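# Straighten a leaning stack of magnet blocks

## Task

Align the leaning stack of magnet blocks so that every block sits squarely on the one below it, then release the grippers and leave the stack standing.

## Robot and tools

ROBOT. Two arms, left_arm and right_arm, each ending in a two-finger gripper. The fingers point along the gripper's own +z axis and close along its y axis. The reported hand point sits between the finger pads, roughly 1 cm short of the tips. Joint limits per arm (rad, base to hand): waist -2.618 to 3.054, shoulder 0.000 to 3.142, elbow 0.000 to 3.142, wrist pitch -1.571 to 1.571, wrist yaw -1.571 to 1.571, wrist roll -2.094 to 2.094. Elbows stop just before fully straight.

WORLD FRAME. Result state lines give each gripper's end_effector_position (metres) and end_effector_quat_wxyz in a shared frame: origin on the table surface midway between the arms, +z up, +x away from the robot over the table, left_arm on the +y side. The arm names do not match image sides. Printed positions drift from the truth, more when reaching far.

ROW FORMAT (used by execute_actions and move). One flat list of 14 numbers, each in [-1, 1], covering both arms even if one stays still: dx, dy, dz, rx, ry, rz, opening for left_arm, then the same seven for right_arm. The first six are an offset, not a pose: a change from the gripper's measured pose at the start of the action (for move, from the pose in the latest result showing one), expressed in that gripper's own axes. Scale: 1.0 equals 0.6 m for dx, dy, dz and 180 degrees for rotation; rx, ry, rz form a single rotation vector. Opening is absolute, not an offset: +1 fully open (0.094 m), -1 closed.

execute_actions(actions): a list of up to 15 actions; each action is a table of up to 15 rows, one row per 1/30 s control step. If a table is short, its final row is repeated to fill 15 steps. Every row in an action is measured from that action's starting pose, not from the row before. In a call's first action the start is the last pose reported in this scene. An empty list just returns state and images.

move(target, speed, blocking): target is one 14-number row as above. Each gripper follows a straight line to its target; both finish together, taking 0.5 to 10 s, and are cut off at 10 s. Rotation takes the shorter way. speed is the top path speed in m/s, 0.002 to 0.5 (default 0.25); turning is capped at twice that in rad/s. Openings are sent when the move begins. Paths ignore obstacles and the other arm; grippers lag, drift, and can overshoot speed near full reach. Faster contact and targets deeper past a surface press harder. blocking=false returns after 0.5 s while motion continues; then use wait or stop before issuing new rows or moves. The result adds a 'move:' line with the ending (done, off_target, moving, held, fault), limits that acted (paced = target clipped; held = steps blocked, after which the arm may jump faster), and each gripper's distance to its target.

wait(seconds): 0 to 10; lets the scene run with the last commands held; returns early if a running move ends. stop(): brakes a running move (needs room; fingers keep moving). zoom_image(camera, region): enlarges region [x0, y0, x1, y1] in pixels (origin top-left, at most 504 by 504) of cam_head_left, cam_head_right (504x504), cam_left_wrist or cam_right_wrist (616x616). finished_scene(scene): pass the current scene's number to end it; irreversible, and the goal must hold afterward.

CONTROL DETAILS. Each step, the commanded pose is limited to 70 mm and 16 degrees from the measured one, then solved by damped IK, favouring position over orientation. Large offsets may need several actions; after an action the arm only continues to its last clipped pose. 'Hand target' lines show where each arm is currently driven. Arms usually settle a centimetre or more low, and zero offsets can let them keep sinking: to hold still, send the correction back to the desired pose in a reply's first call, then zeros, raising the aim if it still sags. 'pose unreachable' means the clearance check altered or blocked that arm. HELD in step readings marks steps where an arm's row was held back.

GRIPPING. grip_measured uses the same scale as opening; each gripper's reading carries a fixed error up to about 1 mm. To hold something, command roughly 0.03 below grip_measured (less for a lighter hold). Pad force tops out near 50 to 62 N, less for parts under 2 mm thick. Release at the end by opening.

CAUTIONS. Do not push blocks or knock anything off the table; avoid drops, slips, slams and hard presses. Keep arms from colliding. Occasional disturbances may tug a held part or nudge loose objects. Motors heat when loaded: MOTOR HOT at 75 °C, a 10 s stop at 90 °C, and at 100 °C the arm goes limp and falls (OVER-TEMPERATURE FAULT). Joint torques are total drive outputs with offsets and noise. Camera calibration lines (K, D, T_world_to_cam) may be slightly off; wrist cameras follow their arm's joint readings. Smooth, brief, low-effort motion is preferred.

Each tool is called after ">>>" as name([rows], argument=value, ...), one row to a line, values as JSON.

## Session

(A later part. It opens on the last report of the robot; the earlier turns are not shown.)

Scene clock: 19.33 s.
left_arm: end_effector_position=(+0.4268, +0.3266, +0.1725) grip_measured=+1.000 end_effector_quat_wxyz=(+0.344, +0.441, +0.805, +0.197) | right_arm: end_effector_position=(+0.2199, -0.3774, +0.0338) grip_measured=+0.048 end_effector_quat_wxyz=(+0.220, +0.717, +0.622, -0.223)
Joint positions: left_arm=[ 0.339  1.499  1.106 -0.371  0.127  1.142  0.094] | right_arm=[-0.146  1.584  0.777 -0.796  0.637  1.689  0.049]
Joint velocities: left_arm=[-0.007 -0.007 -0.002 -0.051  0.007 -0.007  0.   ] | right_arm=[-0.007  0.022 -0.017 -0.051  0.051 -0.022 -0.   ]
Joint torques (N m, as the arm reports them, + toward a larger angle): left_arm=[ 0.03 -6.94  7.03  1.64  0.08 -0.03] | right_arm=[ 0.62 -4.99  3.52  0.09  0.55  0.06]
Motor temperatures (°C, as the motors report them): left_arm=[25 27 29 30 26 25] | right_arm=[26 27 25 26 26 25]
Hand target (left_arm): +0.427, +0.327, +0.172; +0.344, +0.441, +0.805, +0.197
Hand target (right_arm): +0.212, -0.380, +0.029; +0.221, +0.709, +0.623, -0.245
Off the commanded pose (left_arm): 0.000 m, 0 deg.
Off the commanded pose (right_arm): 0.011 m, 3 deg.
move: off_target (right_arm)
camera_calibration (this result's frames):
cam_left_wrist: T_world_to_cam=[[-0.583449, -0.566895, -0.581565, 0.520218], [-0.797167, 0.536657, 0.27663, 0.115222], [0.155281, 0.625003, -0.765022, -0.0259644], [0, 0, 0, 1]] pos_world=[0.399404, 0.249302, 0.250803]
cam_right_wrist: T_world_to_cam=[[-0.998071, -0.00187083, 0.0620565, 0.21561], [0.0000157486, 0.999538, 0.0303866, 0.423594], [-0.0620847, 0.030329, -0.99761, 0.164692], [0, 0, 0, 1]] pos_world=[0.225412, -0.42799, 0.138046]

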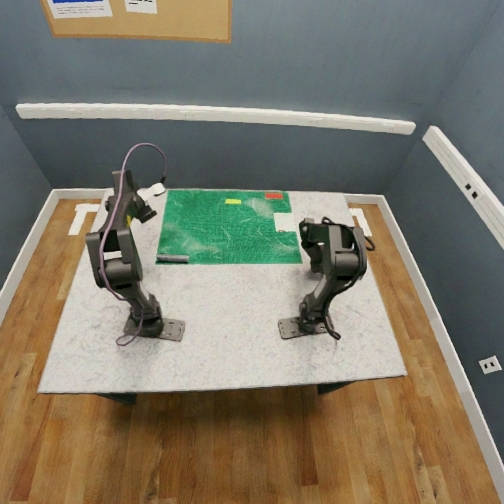

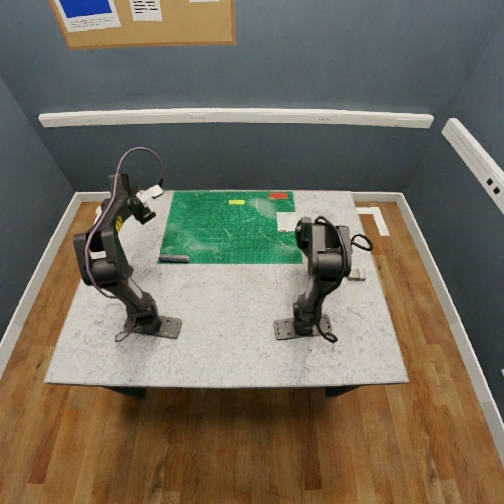

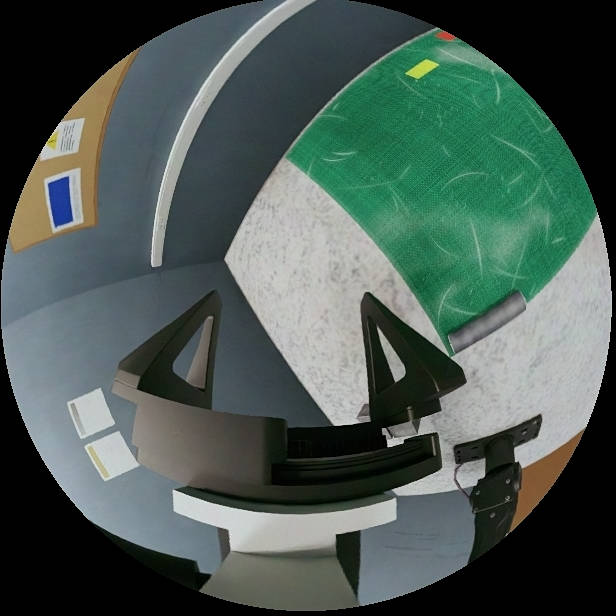

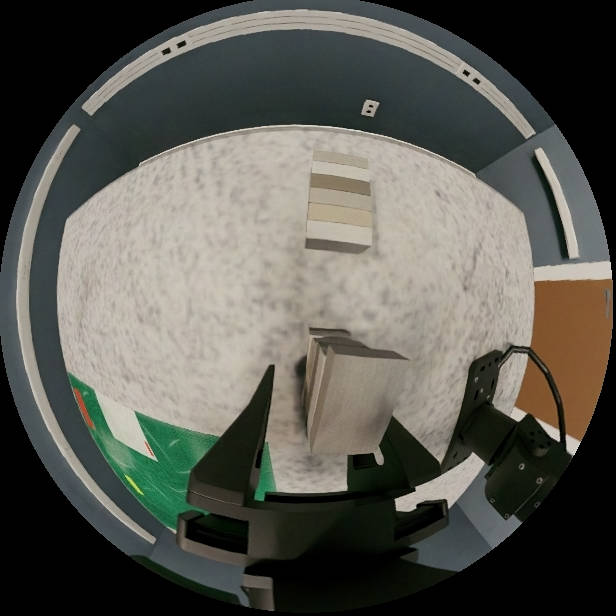

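>>> execute_actions([
  [[0,0,0,0,0,0,1, 0.002,-0.014,0.010,0.007,-0.0115,-0.0066,0.05],[0,0,0,0,0,0,1, 0.003,-0.016,0.013,0.008,-0.0115,-0.007,0.05],[0,0,0,0,0,0,1, 0.005,-0.018,0.016,0.009,-0.0115,-0.008,0.05],[0,0,0,0,0,0,1, 0.006,-0.020,0.019,0.010,-0.0115,-0.009,0.05],[0,0,0,0,0,0,1, 0.008,-0.022,0.022,0.0105,-0.0115,-0.009,0.05],[0,0,0,0,0,0,1, 0.0088,-0.0235,0.0253,0.0105,-0.0115,-0.009,0.05]],
])

Scene clock: 20.80 s.
left_arm: end_effector_position=(+0.4268, +0.3266, +0.1725) grip_measured=+1.000 end_effector_quat_wxyz=(+0.344, +0.441, +0.805, +0.197) | right_arm: end_effector_position=(+0.2113, -0.3775, +0.0227) grip_measured=+0.048 end_effector_quat_wxyz=(+0.213, +0.715, +0.624, -0.233)
Joint positions: left_arm=[ 0.339  1.499  1.106 -0.371  0.127  1.142  0.094] | right_arm=[-0.146  1.603  0.741 -0.768  0.64   1.693  0.049]
Joint velocities: left_arm=[ 0.017 -0.012  0.002 -0.022  0.007  0.007  0.   ] | right_arm=[ 0.002 -0.002  0.017  0.066  0.007 -0.022  0.   ]
Joint torques (N m, as the arm reports them, + toward a larger angle): left_arm=[ 0.02 -6.93  7.05  1.64  0.08 -0.02] | right_arm=[ 0.47 -5.2   3.42  0.12  0.53  0.02]
Motor temperatures (°C, as the motors report them): left_arm=[25 27 29 30 26 25] | right_arm=[26 27 25 26 26 25]
Hand target (left_arm): +0.427, +0.327, +0.172; +0.344, +0.441, +0.805, +0.197
Hand target (right_arm): +0.206, -0.380, +0.018; +0.216, +0.707, +0.625, -0.250
Off the commanded pose (left_arm): 0.000 m, 0 deg.
Off the commanded pose (right_arm): 0.008 m, 2 deg.
Step readings (end_effector_position):
0: left_arm (+0.4268, +0.3266, +0.1725) | right_arm (+0.2199, -0.3776, +0.0339)
1: left_arm (+0.4268, +0.3266, +0.1725) | right_arm (+0.2199, -0.3776, +0.0339)
2: left_arm (+0.4268, +0.3266, +0.1725) | right_arm (+0.2199, -0.3776, +0.0339)
4: left_arm (+0.4268, +0.3266, +0.1725) | right_arm (+0.2198, -0.3777, +0.0335)
8: left_arm (+0.4268, +0.3266, +0.1725) | right_arm (+0.2140, -0.3776, +0.0271)
15: end_effector_position above
camera_calibration (this result's frames):
cam_left_wrist: T_world_to_cam=[[-0.583449, -0.566895, -0.581565, 0.520218], [-0.797167, 0.536657, 0.27663, 0.115222], [0.155281, 0.625003, -0.765022, -0.0259644], [0, 0, 0, 1]] pos_world=[0.399404, 0.249302, 0.250803]
cam_right_wrist: T_world_to_cam=[[-0.996164, 0.000906955, 0.0874975, 0.207849], [0.00337202, 0.999601, 0.0280293, 0.423447], [-0.0874372, 0.0282169, -0.99577, 0.15764], [0, 0, 0, 1]] pos_world=[0.219408, -0.427915, 0.126918]

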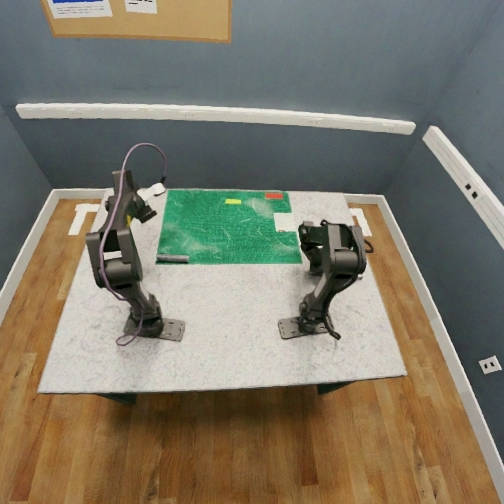

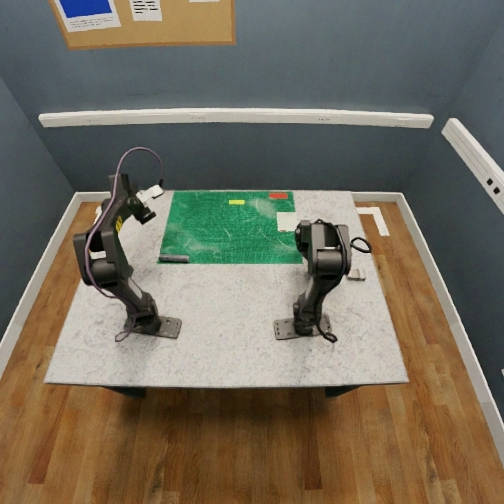

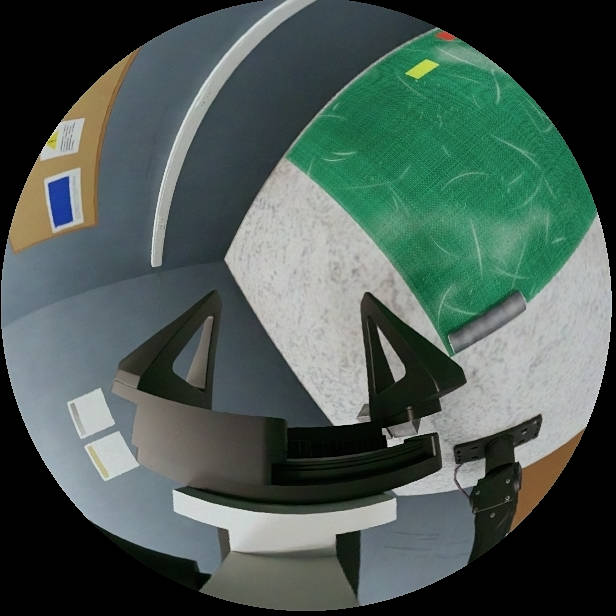

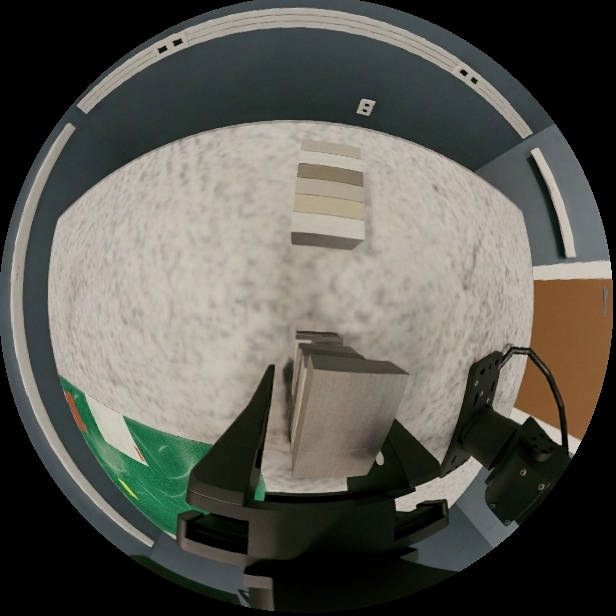

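>>> execute_actions([
  [[0,0,0,0,0,0,1, 0,0,0,0.002,0,-0.002,-0.05],[0,0,0,0,0,0,1, 0,0,0,0.002,0,-0.002,-0.14],[0,0,0,0,0,0,1, 0,0,0,0.002,0,-0.002,-0.21],[0,0,0,0,0,0,1, 0,0,0,0.002,0,-0.002,-0.26],[0,0,0,0,0,0,1, 0,0,0,0.002,0,-0.002,-0.30],[0,0,0,0,0,0,1, 0,0,0,0.002,0,-0.002,-0.33],[0,0,0,0,0,0,1, 0,0,0,0.002,0,-0.002,-0.36],[0,0,0,0,0,0,1, 0,0,0,0.002,0,-0.002,-0.38],[0,0,0,0,0,0,1, 0,0,0,0.002,0,-0.002,-0.40],[0,0,0,0,0,0,1, 0,0,0,0.002,0,-0.002,-0.42],[0,0,0,0,0,0,1, 0,0,0,0.002,0,-0.002,-0.44],[0,0,0,0,0,0,1, 0,0,0,0.002,0,-0.002,-0.46],[0,0,0,0,0,0,1, 0,0,0,0.002,0,-0.002,-0.48],[0,0,0,0,0,0,1, 0,0,0,0.002,0,-0.002,-0.50]],
])

>>> zoom_image(camera="cam_right_wrist", region=[230, 310, 430, 510])

Scene clock: 21.90 s.
left_arm: end_effector_position=(+0.4268, +0.3266, +0.1725) grip_measured=+1.000 end_effector_quat_wxyz=(+0.344, +0.441, +0.805, +0.197) | right_arm: end_effector_position=(+0.2109, -0.3757, +0.0214) grip_measured=-0.457 end_effector_quat_wxyz=(+0.208, +0.716, +0.625, -0.230)
Joint positions: left_arm=[ 0.339  1.499  1.106 -0.371  0.127  1.142  0.094] | right_arm=[-0.146  1.603  0.741 -0.77   0.627  1.692  0.026]
Joint velocities: left_arm=[-0.002  0.012 -0.012  0.022 -0.007  0.007  0.   ] | right_arm=[-0.012 -0.017 -0.007 -0.007 -0.051  0.051  0.   ]
Joint torques (N m, as the arm reports them, + toward a larger angle): left_arm=[ 0.01 -6.93  7.02  1.63  0.07 -0.02] | right_arm=[-0.02 -6.32  5.11 -0.03  0.4  -0.05]
Motor temperatures (°C, as the motors report them): left_arm=[25 27 29 30 26 25] | right_arm=[26 27 25 26 26 25]
Hand target (left_arm): +0.427, +0.327, +0.172; +0.344, +0.441, +0.805, +0.197
Hand target (right_arm): +0.211, -0.377, +0.023; +0.210, +0.714, +0.625, -0.236
Off the commanded pose (left_arm): 0.000 m, 0 deg.
Off the commanded pose (right_arm): 0.002 m, 1 deg.
Step readings (end_effector_position):
0: left_arm (+0.4268, +0.3266, +0.1725) | right_arm (+0.2125, -0.3776, +0.0226)
1: left_arm (+0.4268, +0.3266, +0.1725) | right_arm (+0.2125, -0.3773, +0.0224)
2: left_arm (+0.4268, +0.3266, +0.1725) | right_arm (+0.2125, -0.3770, +0.0222)
4: left_arm (+0.4268, +0.3266, +0.1725) | right_arm (+0.2125, -0.3764, +0.0218)
8: left_arm (+0.4268, +0.3266, +0.1725) | right_arm (+0.2119, -0.3759, +0.0215)
15: end_effector_position above
camera_calibration (this result's frames):
cam_left_wrist: T_world_to_cam=[[-0.583449, -0.566895, -0.581565, 0.520218], [-0.797167, 0.536657, 0.27663, 0.115222], [0.155281, 0.625003, -0.765022, -0.0259644], [0, 0, 0, 1]] pos_world=[0.399404, 0.249302, 0.250803]
cam_right_wrist: T_world_to_cam=[[-0.996014, 0.000238062, 0.0891921, 0.20722], [0.00391432, 0.99915, 0.0410447, 0.421046], [-0.0891064, 0.0412302, -0.995168, 0.161442], [0, 0, 0, 1]] pos_world=[0.219131, -0.427394, 0.124898]

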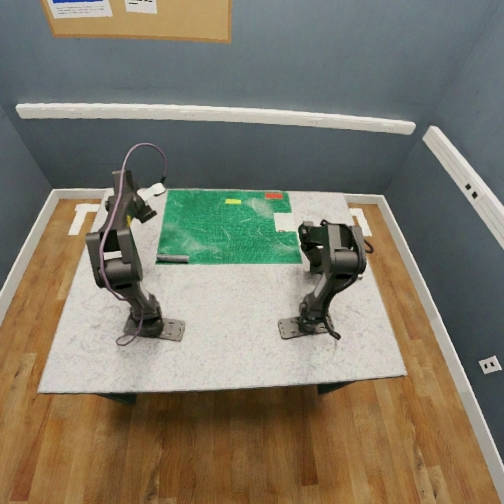

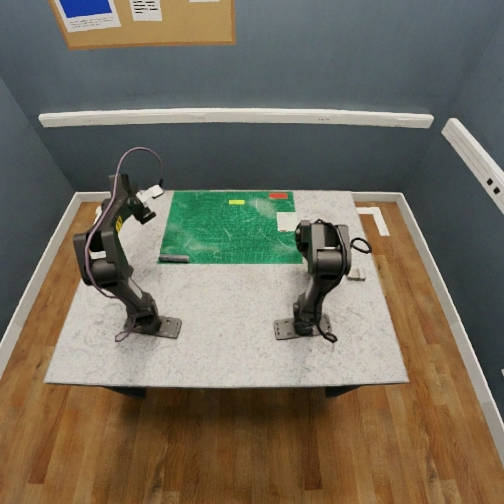

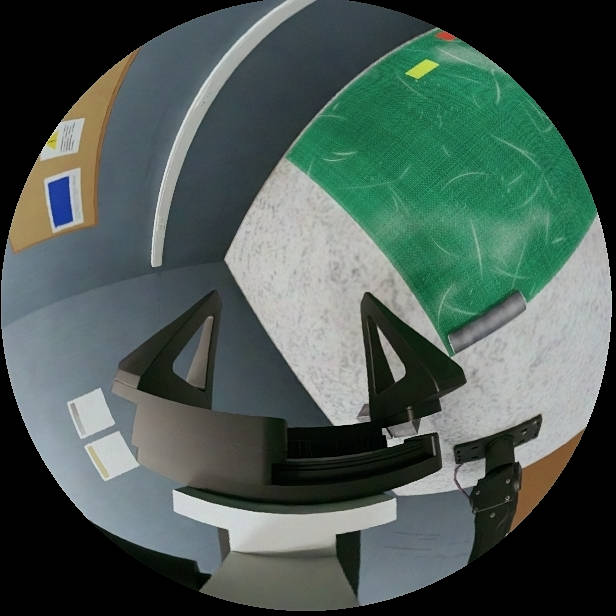

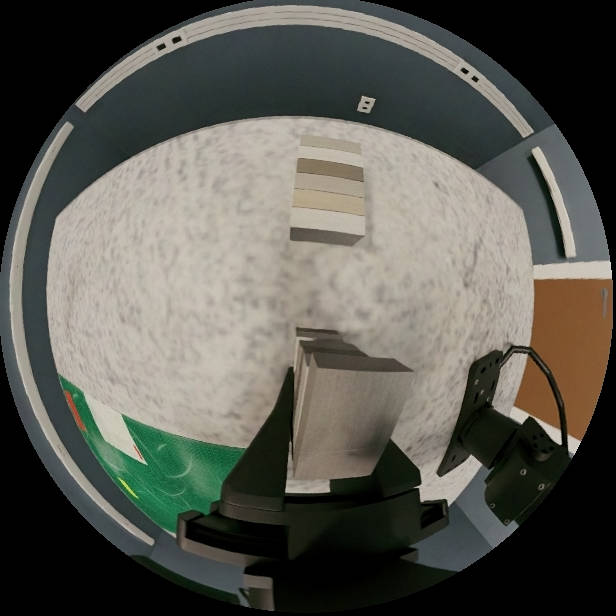

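Region (230, 310, 430, 510) of cam_right_wrist's 616x616 image, scaled by 2.520, with more detail than that image has.

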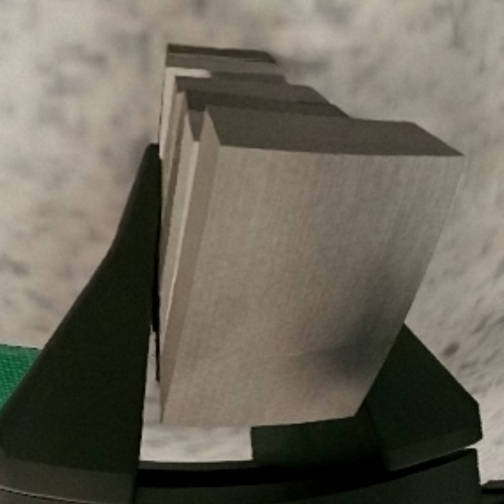

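>>> move(target=[0,0,0,0,0,0,1, -0.0173,-0.0082,0.0208,0.005,-0.10,-0.005,0.0], speed=0.25)

Scene clock: 23.87 s.
left_arm: end_effector_position=(+0.4268, +0.3266, +0.1725) grip_measured=+1.000 end_effector_quat_wxyz=(+0.344, +0.441, +0.805, +0.197) | right_arm: end_effector_position=(+0.2103, -0.3880, +0.0186) grip_measured=-0.002 end_effector_quat_wxyz=(+0.292, +0.681, +0.588, -0.325)
Joint positions: left_arm=[ 0.339  1.499  1.106 -0.371  0.127  1.142  0.094] | right_arm=[-0.049  1.776  0.741 -0.77   0.883  1.89   0.047]
Joint velocities: left_arm=[-0.002 -0.002  0.017  0.007 -0.007  0.007  0.   ] | right_arm=[ 0.002 -0.007 -0.007 -0.007 -0.066  0.095 -0.   ]
Joint torques (N m, as the arm reports them, + toward a larger angle): left_arm=[ 0.04 -6.95  7.05  1.64  0.07 -0.02] | right_arm=[ 0.7  -5.77  3.17 -0.42  0.57  0.14]
Motor temperatures (°C, as the motors report them): left_arm=[25 27 29 30 26 25] | right_arm=[26 27 25 26 26 25]
Hand target (left_arm): +0.427, +0.327, +0.172; +0.344, +0.441, +0.805, +0.197
Hand target (right_arm): +0.205, -0.390, +0.018; +0.297, +0.667, +0.590, -0.344
Off the commanded pose (left_arm): 0.000 m, 0 deg.
Off the commanded pose (right_arm): 0.007 m, 3 deg.
move: off_target (right_arm)
camera_calibration (this result's frames):
cam_left_wrist: T_world_to_cam=[[-0.583449, -0.566895, -0.581565, 0.520218], [-0.797167, 0.536657, 0.27663, 0.115222], [0.155281, 0.625003, -0.765022, -0.0259644], [0, 0, 0, 1]] pos_world=[0.399404, 0.249302, 0.250803]
cam_right_wrist: T_world_to_cam=[[-0.992625, 0.0377908, 0.115189, 0.220194], [0.0103356, 0.973092, -0.230184, 0.427129], [-0.120788, -0.227296, -0.966306, 0.0611071], [0, 0, 0, 1]] pos_world=[0.221537, -0.410068, 0.132003]

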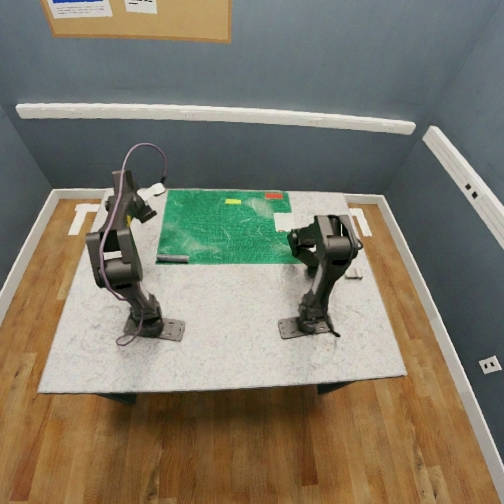

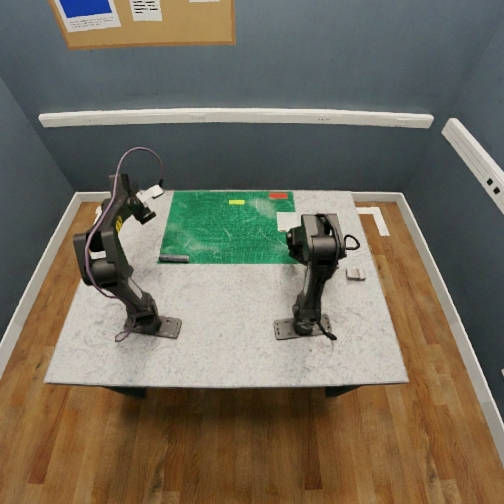

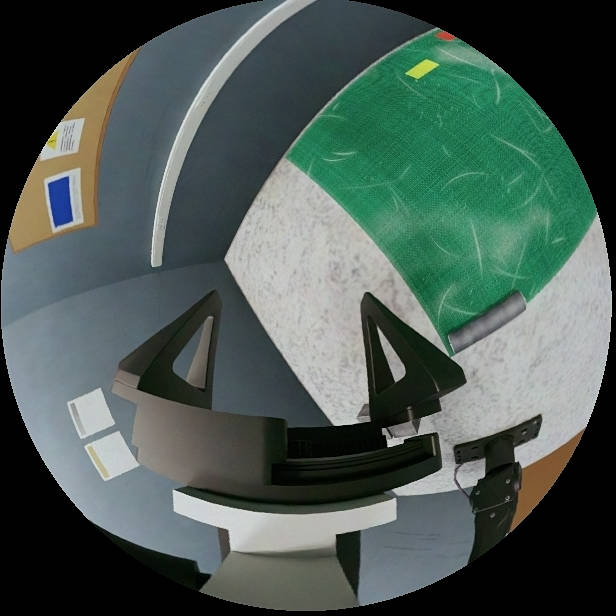

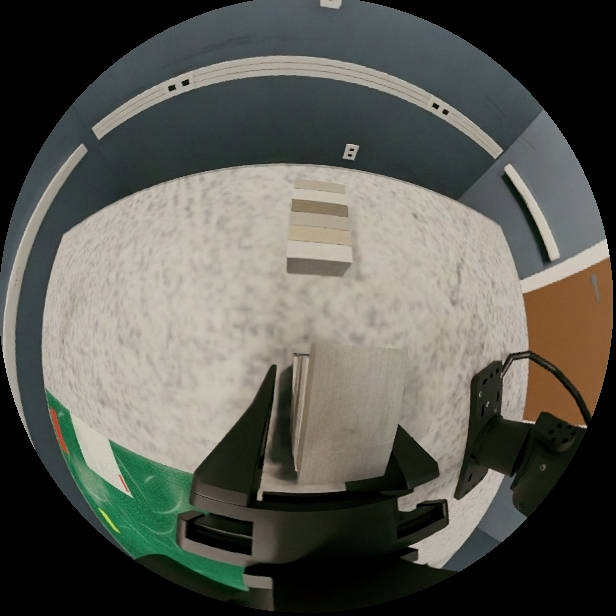

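>>> execute_actions([
  [[0,0,0,0,0,0,1, 0,-0.002,0,0.002,-0.006,-0.003,-0.08],[0,0,0,0,0,0,1, 0,-0.002,0,0.002,-0.006,-0.003,-0.16],[0,0,0,0,0,0,1, 0,-0.002,0,0.002,-0.006,-0.003,-0.22],[0,0,0,0,0,0,1, 0,-0.002,0,0.002,-0.006,-0.003,-0.27],[0,0,0,0,0,0,1, 0,-0.002,0,0.002,-0.006,-0.003,-0.31],[0,0,0,0,0,0,1, 0,-0.002,0,0.002,-0.006,-0.003,-0.34],[0,0,0,0,0,0,1, 0,-0.002,0,0.002,-0.006,-0.003,-0.36],[0,0,0,0,0,0,1, 0,-0.002,0,0.002,-0.006,-0.003,-0.38],[0,0,0,0,0,0,1, 0,-0.002,0,0.002,-0.006,-0.003,-0.40],[0,0,0,0,0,0,1, 0,-0.002,0,0.002,-0.006,-0.003,-0.42],[0,0,0,0,0,0,1, 0,-0.002,0,0.002,-0.006,-0.003,-0.44],[0,0,0,0,0,0,1, 0,-0.002,0,0.002,-0.006,-0.003,-0.46],[0,0,0,0,0,0,1, 0,-0.002,0,0.002,-0.006,-0.003,-0.48],[0,0,0,0,0,0,1, 0,-0.002,0,0.002,-0.006,-0.003,-0.50]],
  [[0,0,0,0,0,0,1, 0,0,0,0,-0.006,0,-0.3],[0,0,0,0,0,0,1, 0.003,0,0.002,0,-0.006,0,-0.15],[0,0,0,0,0,0,1, 0.005,0,0.004,0,-0.006,0,-0.15],[0,0,0,0,0,0,1, 0.007,0,0.006,0,-0.006,0,-0.15],[0,0,0,0,0,0,1, 0.009,0,0.007,0,-0.006,0,-0.15],[0,0,0,0,0,0,1, 0.011,0,0.009,0,-0.006,0,-0.15],[0,0,0,0,0,0,1, 0.013,0,0.010,0,-0.006,0,-0.15]],
])

>>> zoom_image(camera="cam_right_wrist", region=[240, 330, 420, 510])

Scene clock: 27.50 s.
left_arm: end_effector_position=(+0.4268, +0.3266, +0.1725) grip_measured=+1.000 end_effector_quat_wxyz=(+0.344, +0.441, +0.805, +0.197) | right_arm: end_effector_position=(+0.2100, -0.3881, +0.0129) grip_measured=-0.152 end_effector_quat_wxyz=(+0.292, +0.684, +0.583, -0.327)
Joint positions: left_arm=[ 0.339  1.499  1.106 -0.371  0.127  1.142  0.094] | right_arm=[-0.049  1.804  0.741 -0.755  0.883  1.91   0.04 ]
Joint velocities: left_arm=[ 0.002 -0.017  0.007  0.007 -0.051 -0.022  0.   ] | right_arm=[-0.022 -0.002  0.007 -0.051 -0.007 -0.051 -0.   ]
Joint torques (N m, as the arm reports them, + toward a larger angle): left_arm=[ 0.02 -6.93  7.04  1.64  0.07 -0.03] | right_arm=[ 0.75 -6.02  3.18 -0.13  0.52  0.11]
Motor temperatures (°C, as the motors report them): left_arm=[25 27 29 31 26 25] | right_arm=[26 27 25 26 27 25]
Hand target (left_arm): +0.427, +0.327, +0.172; +0.344, +0.441, +0.805, +0.197
Hand target (right_arm): +0.210, -0.388, +0.009; +0.298, +0.680, +0.583, -0.331
Off the commanded pose (left_arm): 0.000 m, 0 deg.
Off the commanded pose (right_arm): 0.004 m, 1 deg.
Step readings (end_effector_position; steps 1 to 15: 1st action; 16 to 30: 2nd action):
0: left_arm (+0.4268, +0.3266, +0.1725) | right_arm (+0.2103, -0.3883, +0.0189)
1: left_arm (+0.4268, +0.3266, +0.1725) | right_arm (+0.2103, -0.3883, +0.0189)
2: left_arm (+0.4268, +0.3266, +0.1725) | right_arm (+0.2103, -0.3882, +0.0188)
4: left_arm (+0.4268, +0.3266, +0.1725) | right_arm (+0.2103, -0.3882, +0.0188)
8: left_arm (+0.4268, +0.3266, +0.1725) | right_arm (+0.2103, -0.3881, +0.0187)
15: left_arm (+0.4268, +0.3266, +0.1725) | right_arm (+0.2099, -0.3880, +0.0187)
16: left_arm (+0.4268, +0.3266, +0.1725) | right_arm (+0.2099, -0.3880, +0.0186)
17: left_arm (+0.4268, +0.3266, +0.1725) | right_arm (+0.2099, -0.3880, +0.0186)
19: left_arm (+0.4268, +0.3266, +0.1725) | right_arm (+0.2099, -0.3880, +0.0184)
23: left_arm (+0.4268, +0.3266, +0.1725) | right_arm (+0.2101, -0.3880, +0.0142)
30: end_effector_position above
camera_calibration (this result's frames):
cam_left_wrist: T_world_to_cam=[[-0.583449, -0.566895, -0.581565, 0.520218], [-0.797167, 0.536657, 0.27663, 0.115222], [0.155281, 0.625003, -0.765022, -0.0259644], [0, 0, 0, 1]] pos_world=[0.399404, 0.249302, 0.250803]
cam_right_wrist: T_world_to_cam=[[-0.992346, 0.0501603, 0.112841, 0.225381], [0.0225643, 0.972055, -0.233665, 0.422981], [-0.121408, -0.229331, -0.965747, 0.0548236], [0, 0, 0, 1]] pos_world=[0.220768, -0.409893, 0.12635]

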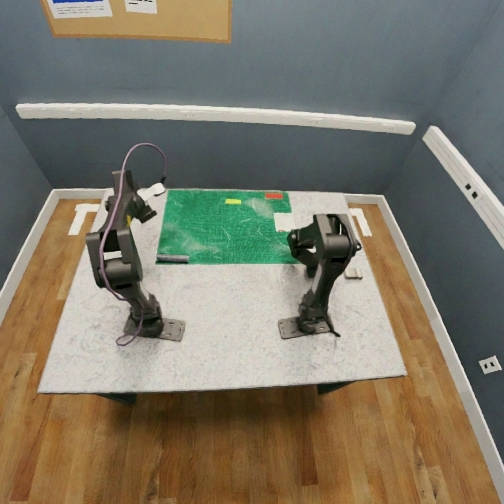

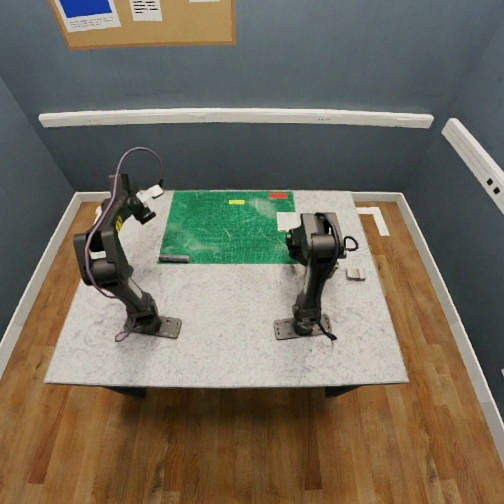

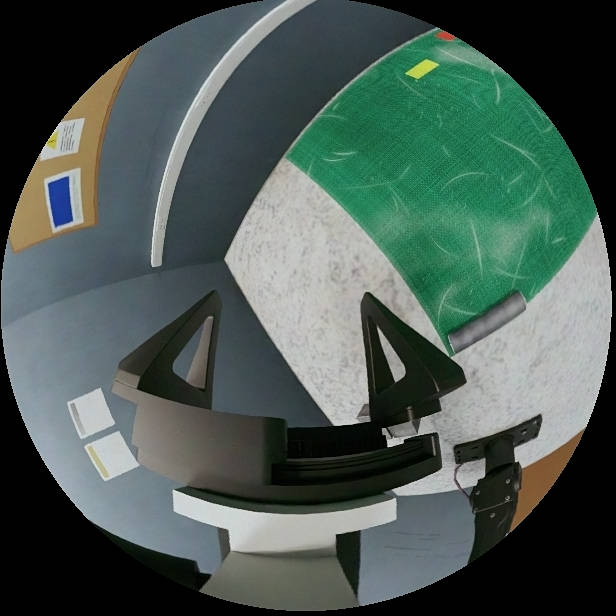

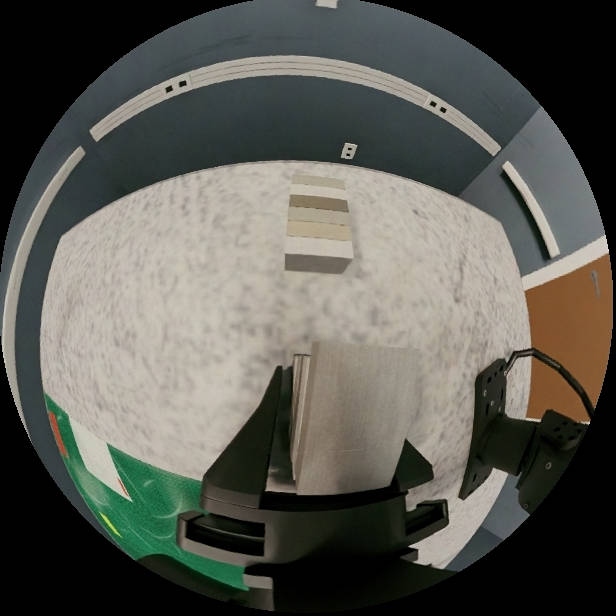

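Region (240, 330, 420, 510) of cam_right_wrist's 616x616 image, scaled by 2.800, with more detail than that image has.

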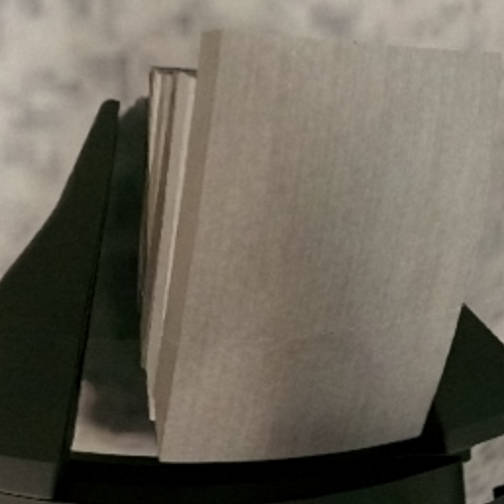

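>>> execute_actions([
  [[0,0,0,0,0,0,1, 0,0,0,0,-0.003,-0.008,-0.2],[0,0,0,0,0,0,1, 0,0,0,0,-0.003,-0.008,-0.23],[0,0,0,0,0,0,1, 0,0,0,0,-0.003,-0.008,-0.26],[0,0,0,0,0,0,1, 0,0,0,0,-0.003,-0.008,-0.29],[0,0,0,0,0,0,1, 0,0,0,0,-0.003,-0.008,-0.32],[0,0,0,0,0,0,1, 0,0,0,0,-0.003,-0.008,-0.34],[0,0,0,0,0,0,1, 0,0,0,0,-0.003,-0.008,-0.36],[0,0,0,0,0,0,1, 0,0,0,0,-0.003,-0.008,-0.38],[0,0,0,0,0,0,1, 0,0,0,0,-0.003,-0.008,-0.40],[0,0,0,0,0,0,1, 0,0,0,0,-0.003,-0.008,-0.42],[0,0,0,0,0,0,1, 0,0,0,0,-0.003,-0.008,-0.44],[0,0,0,0,0,0,1, 0,0,0,0,-0.003,-0.008,-0.46],[0,0,0,0,0,0,1, 0,0,0,0,-0.003,-0.008,-0.48],[0,0,0,0,0,0,1, 0,0,0,0,-0.003,-0.008,-0.50]],
])

Scene clock: 28.43 s.
left_arm: end_effector_position=(+0.4268, +0.3266, +0.1725) grip_measured=+1.000 end_effector_quat_wxyz=(+0.344, +0.441, +0.805, +0.197) | right_arm: end_effector_position=(+0.2100, -0.3880, +0.0127) grip_measured=-0.458 end_effector_quat_wxyz=(+0.290, +0.680, +0.588, -0.329)
Joint positions: left_arm=[ 0.339  1.499  1.106 -0.371  0.127  1.142  0.094] | right_arm=[-0.049  1.804  0.741 -0.755  0.882  1.897  0.025]
Joint velocities: left_arm=[-0.007 -0.017  0.002  0.037  0.007 -0.066  0.   ] | right_arm=[ 0.012  0.022  0.012  0.037  0.007 -0.051  0.   ]
Joint torques (N m, as the arm reports them, + toward a larger angle): left_arm=[ 0.   -6.94  7.04  1.64  0.07 -0.02] | right_arm=[ 0.31 -7.12  3.8  -0.36  0.48  0.  ]
Motor temperatures (°C, as the motors report them): left_arm=[25 27 29 31 26 25] | right_arm=[26 27 25 26 27 25]
Hand target (left_arm): +0.427, +0.327, +0.172; +0.344, +0.441, +0.805, +0.197
Hand target (right_arm): +0.210, -0.388, +0.013; +0.291, +0.675, +0.590, -0.334
Off the commanded pose (left_arm): 0.000 m, 0 deg.
Off the commanded pose (right_arm): 0.000 m, 1 deg.
Step readings (end_effector_position):
0: left_arm (+0.4268, +0.3266, +0.1725) | right_arm (+0.2100, -0.3881, +0.0129)
1: left_arm (+0.4268, +0.3266, +0.1725) | right_arm (+0.2100, -0.3881, +0.0129)
2: left_arm (+0.4268, +0.3266, +0.1725) | right_arm (+0.2100, -0.3881, +0.0129)
4: left_arm (+0.4268, +0.3266, +0.1725) | right_arm (+0.2100, -0.3881, +0.0129)
8: left_arm (+0.4268, +0.3266, +0.1725) | right_arm (+0.2100, -0.3881, +0.0128)
15: end_effector_position above
camera_calibration (this result's frames):
cam_left_wrist: T_world_to_cam=[[-0.583449, -0.566895, -0.581565, 0.520218], [-0.797167, 0.536657, 0.27663, 0.115222], [0.155281, 0.625003, -0.765022, -0.0259644], [0, 0, 0, 1]] pos_world=[0.399404, 0.249302, 0.250803]
cam_right_wrist: T_world_to_cam=[[-0.991473, 0.0419857, 0.123366, 0.221856], [0.012404, 0.972784, -0.231382, 0.42521], [-0.129723, -0.227879, -0.965009, 0.0569993], [0, 0, 0, 1]] pos_world=[0.222084, -0.409963, 0.126021]

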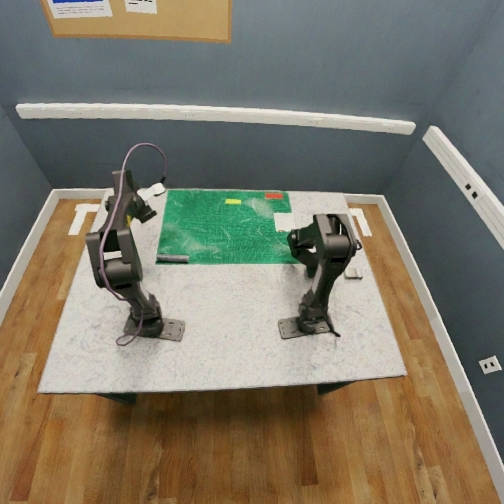

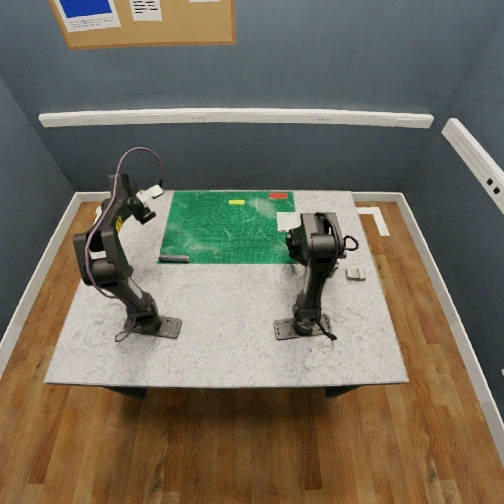

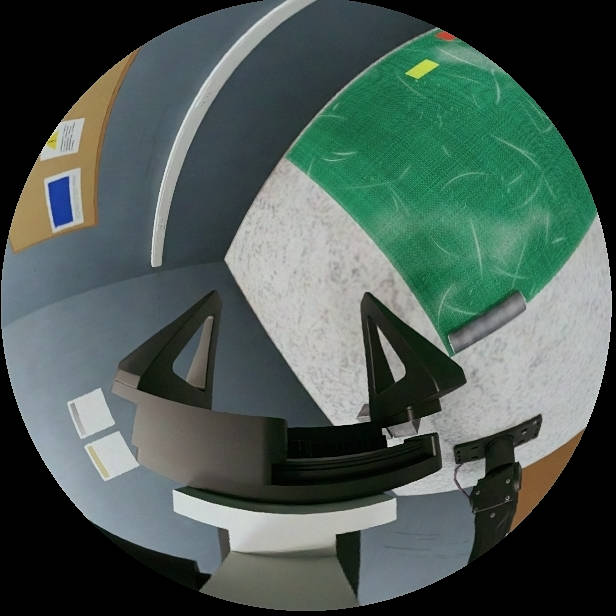

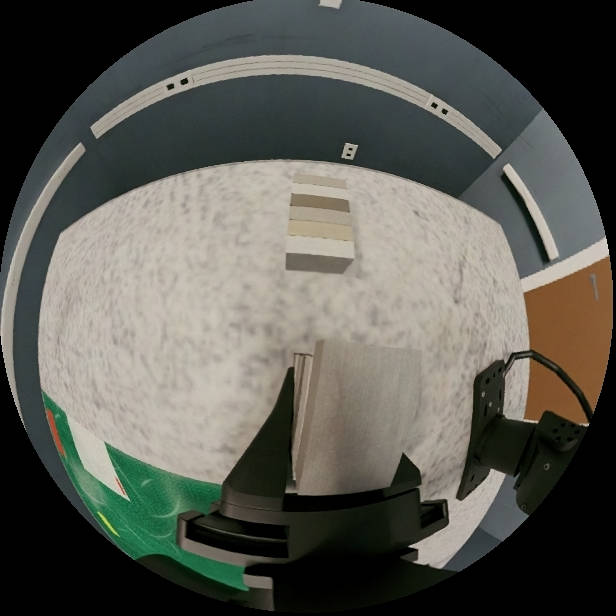

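>>> execute_actions(actions=[])

Scene clock: 29.30 s.
left_arm: end_effector_position=(+0.4268, +0.3266, +0.1725) grip_measured=+1.000 end_effector_quat_wxyz=(+0.344, +0.441, +0.805, +0.197) | right_arm: end_effector_position=(+0.2100, -0.3880, +0.0127) grip_measured=-0.458 end_effector_quat_wxyz=(+0.290, +0.680, +0.588, -0.329)
Joint positions: left_arm=[ 0.339  1.499  1.106 -0.371  0.127  1.142  0.094] | right_arm=[-0.049  1.804  0.741 -0.755  0.882  1.897  0.025]
Joint velocities: left_arm=[ 0.002 -0.007  0.012  0.022  0.022 -0.037  0.   ] | right_arm=[-0.007 -0.002 -0.012 -0.007  0.007  0.022 -0.   ]
Joint torques (N m, as the arm reports them, + toward a larger angle): left_arm=[ 0.04 -6.93  7.04  1.63  0.07 -0.02] | right_arm=[ 0.4  -7.21  4.02 -0.38  0.44 -0.03]
Motor temperatures (°C, as the motors report them): left_arm=[25 27 29 31 26 25] | right_arm=[26 27 25 26 27 25]
Hand target (left_arm): +0.427, +0.327, +0.172; +0.344, +0.441, +0.805, +0.197
Hand target (right_arm): +0.210, -0.388, +0.013; +0.291, +0.675, +0.590, -0.334
Off the commanded pose (left_arm): 0.000 m, 0 deg.
Off the commanded pose (right_arm): 0.000 m, 1 deg.
camera_calibration (this result's frames):
cam_left_wrist: T_world_to_cam=[[-0.583449, -0.566895, -0.581565, 0.520218], [-0.797167, 0.536657, 0.27663, 0.115222], [0.155281, 0.625003, -0.765022, -0.0259644], [0, 0, 0, 1]] pos_world=[0.399404, 0.249302, 0.250803]
cam_right_wrist: T_world_to_cam=[[-0.991473, 0.0419857, 0.123366, 0.221856], [0.012404, 0.972784, -0.231382, 0.42521], [-0.129723, -0.227879, -0.965009, 0.0569993], [0, 0, 0, 1]] pos_world=[0.222084, -0.409963, 0.126021]

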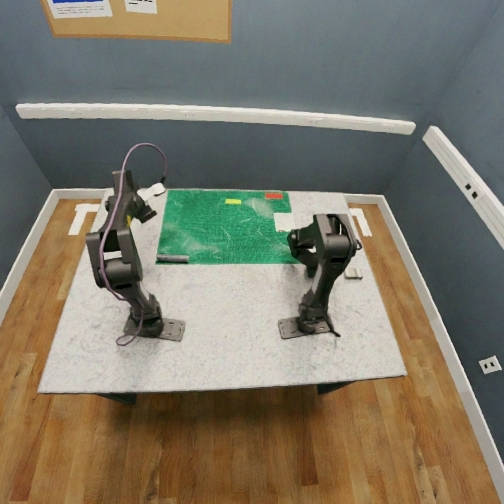

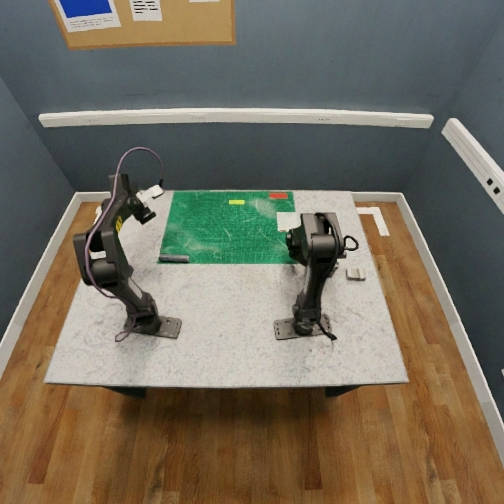

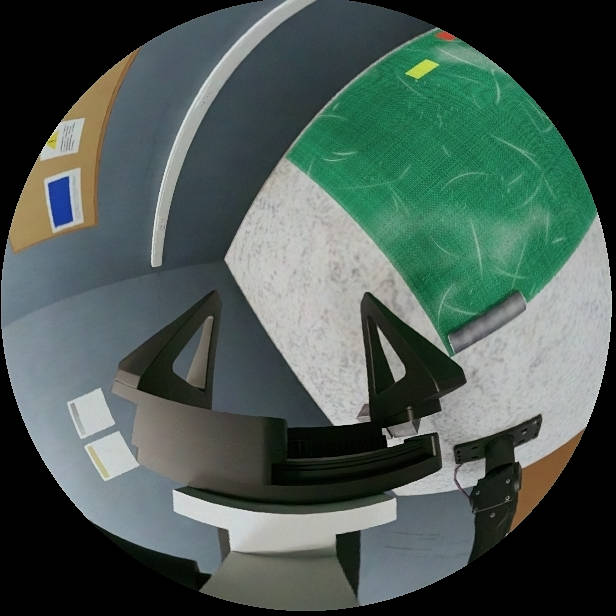

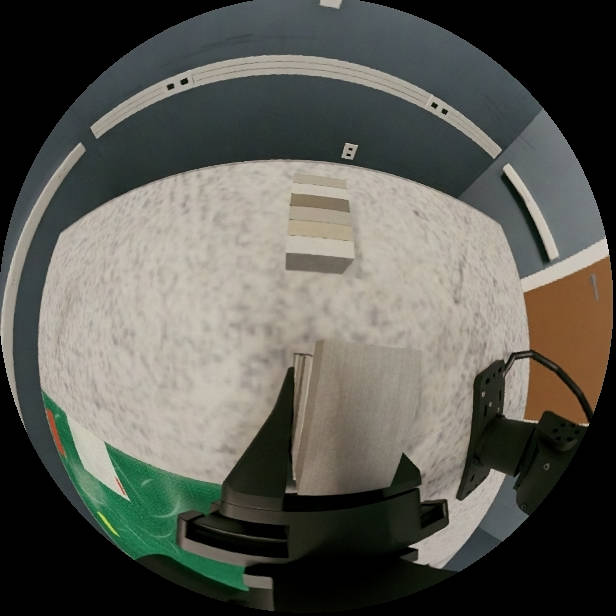

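>>> move(target=[0,0,0,0,0,0,1,-0.092,0.0005,-0.072,0,0.289,-0.002,0.1], speed=0.3)

Scene clock: 32.40 s.
left_arm: end_effector_position=(+0.4268, +0.3266, +0.1725) grip_measured=+1.000 end_effector_quat_wxyz=(+0.344, +0.441, +0.805, +0.197) | right_arm: end_effector_position=(+0.2052, -0.3836, +0.0786) grip_measured=+0.098 end_effector_quat_wxyz=(+0.000, +0.755, +0.656, +0.005)
Joint positions: left_arm=[ 0.339  1.499  1.106 -0.371  0.127  1.142  0.094] | right_arm=[-0.637  1.475  1.018 -1.109 -0.009  1.187  0.052]
Joint velocities: left_arm=[ 0.002  0.002 -0.012  0.022 -0.007 -0.022  0.   ] | right_arm=[-0.017  0.002  0.007  0.051 -0.037 -0.081 -0.   ]
Joint torques (N m, as the arm reports them, + toward a larger angle): left_arm=[ 0.03 -6.94  7.05  1.64  0.07 -0.02] | right_arm=[-0.56 -4.04  7.67 -0.02 -0.01 -0.07]
Motor temperatures (°C, as the motors report them): left_arm=[25 27 29 31 26 25] | right_arm=[26 28 26 26 27 25]
Hand target (left_arm): +0.427, +0.327, +0.172; +0.344, +0.441, +0.805, +0.197
Hand target (right_arm): +0.208, -0.387, +0.081; -0.005, +0.755, +0.655, +0.003
Off the commanded pose (left_arm): 0.000 m, 0 deg.
Off the commanded pose (right_arm): 0.008 m, 0 deg.
move: done
camera_calibration (this result's frames):
cam_left_wrist: T_world_to_cam=[[-0.583449, -0.566895, -0.581565, 0.520218], [-0.797167, 0.536657, 0.27663, 0.115222], [0.155281, 0.625003, -0.765022, -0.0259644], [0, 0, 0, 1]] pos_world=[0.399404, 0.249302, 0.250803]
cam_right_wrist: T_world_to_cam=[[-0.9997, -0.023837, -0.0055716, 0.195436], [-0.0221261, 0.782506, 0.62225, 0.303223], [-0.0104727, 0.622187, -0.782799, 0.408295], [0, 0, 0, 1]] pos_world=[0.206362, -0.486651, 0.132021]

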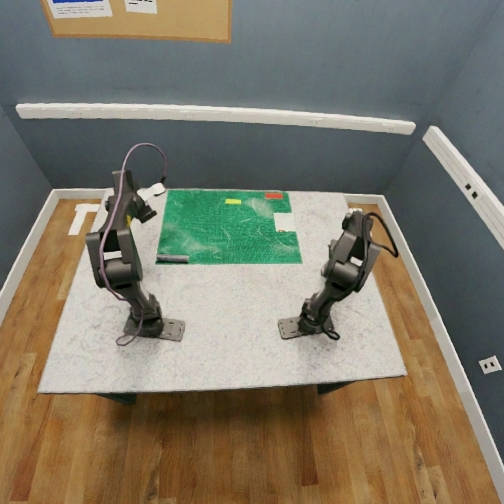

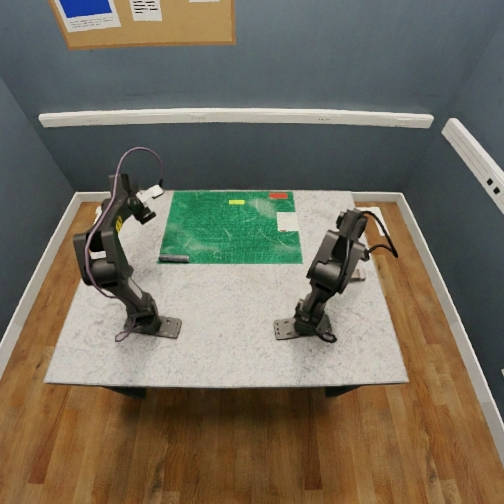

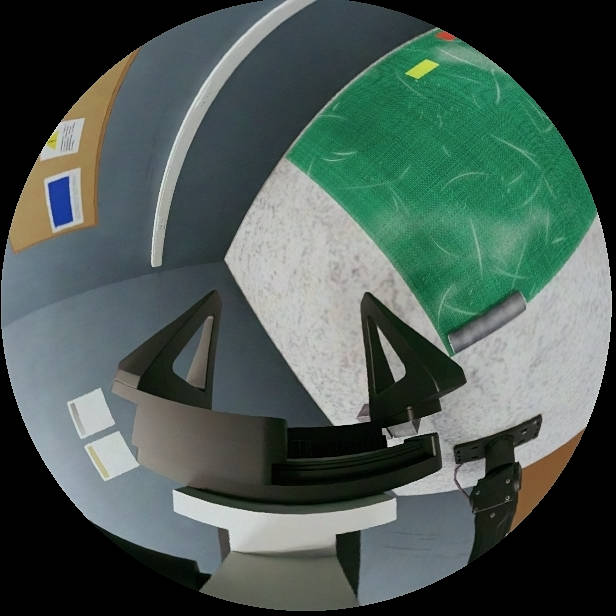

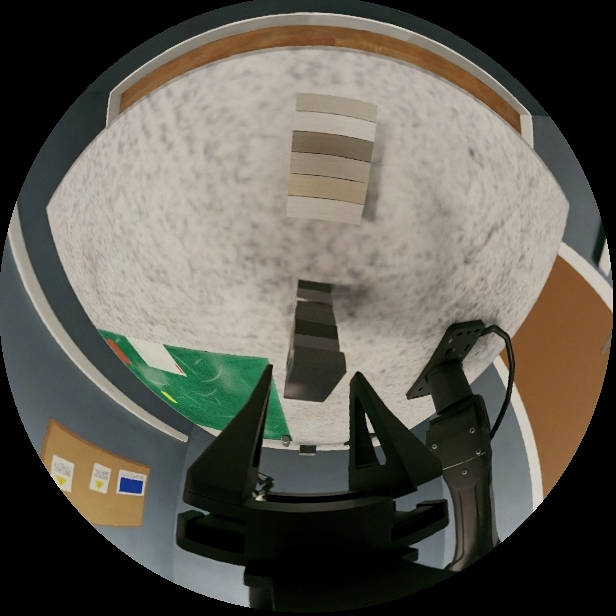

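>>> zoom_image(camera="cam_right_wrist", region=[250, 265, 390, 415])

Region (250, 265, 390, 415) of cam_right_wrist's 616x616 image, scaled by 3.360, with more detail than that image has; it fills the left 470 columns of this view, and the rest is white.

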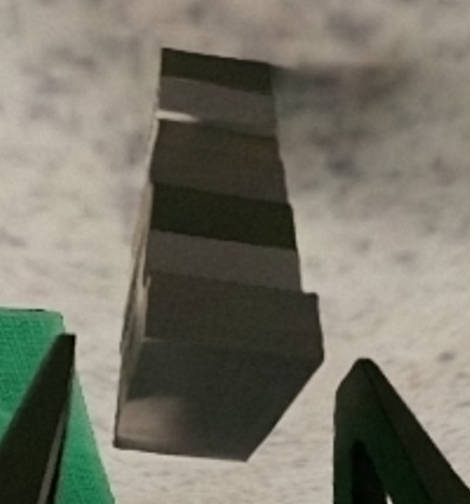

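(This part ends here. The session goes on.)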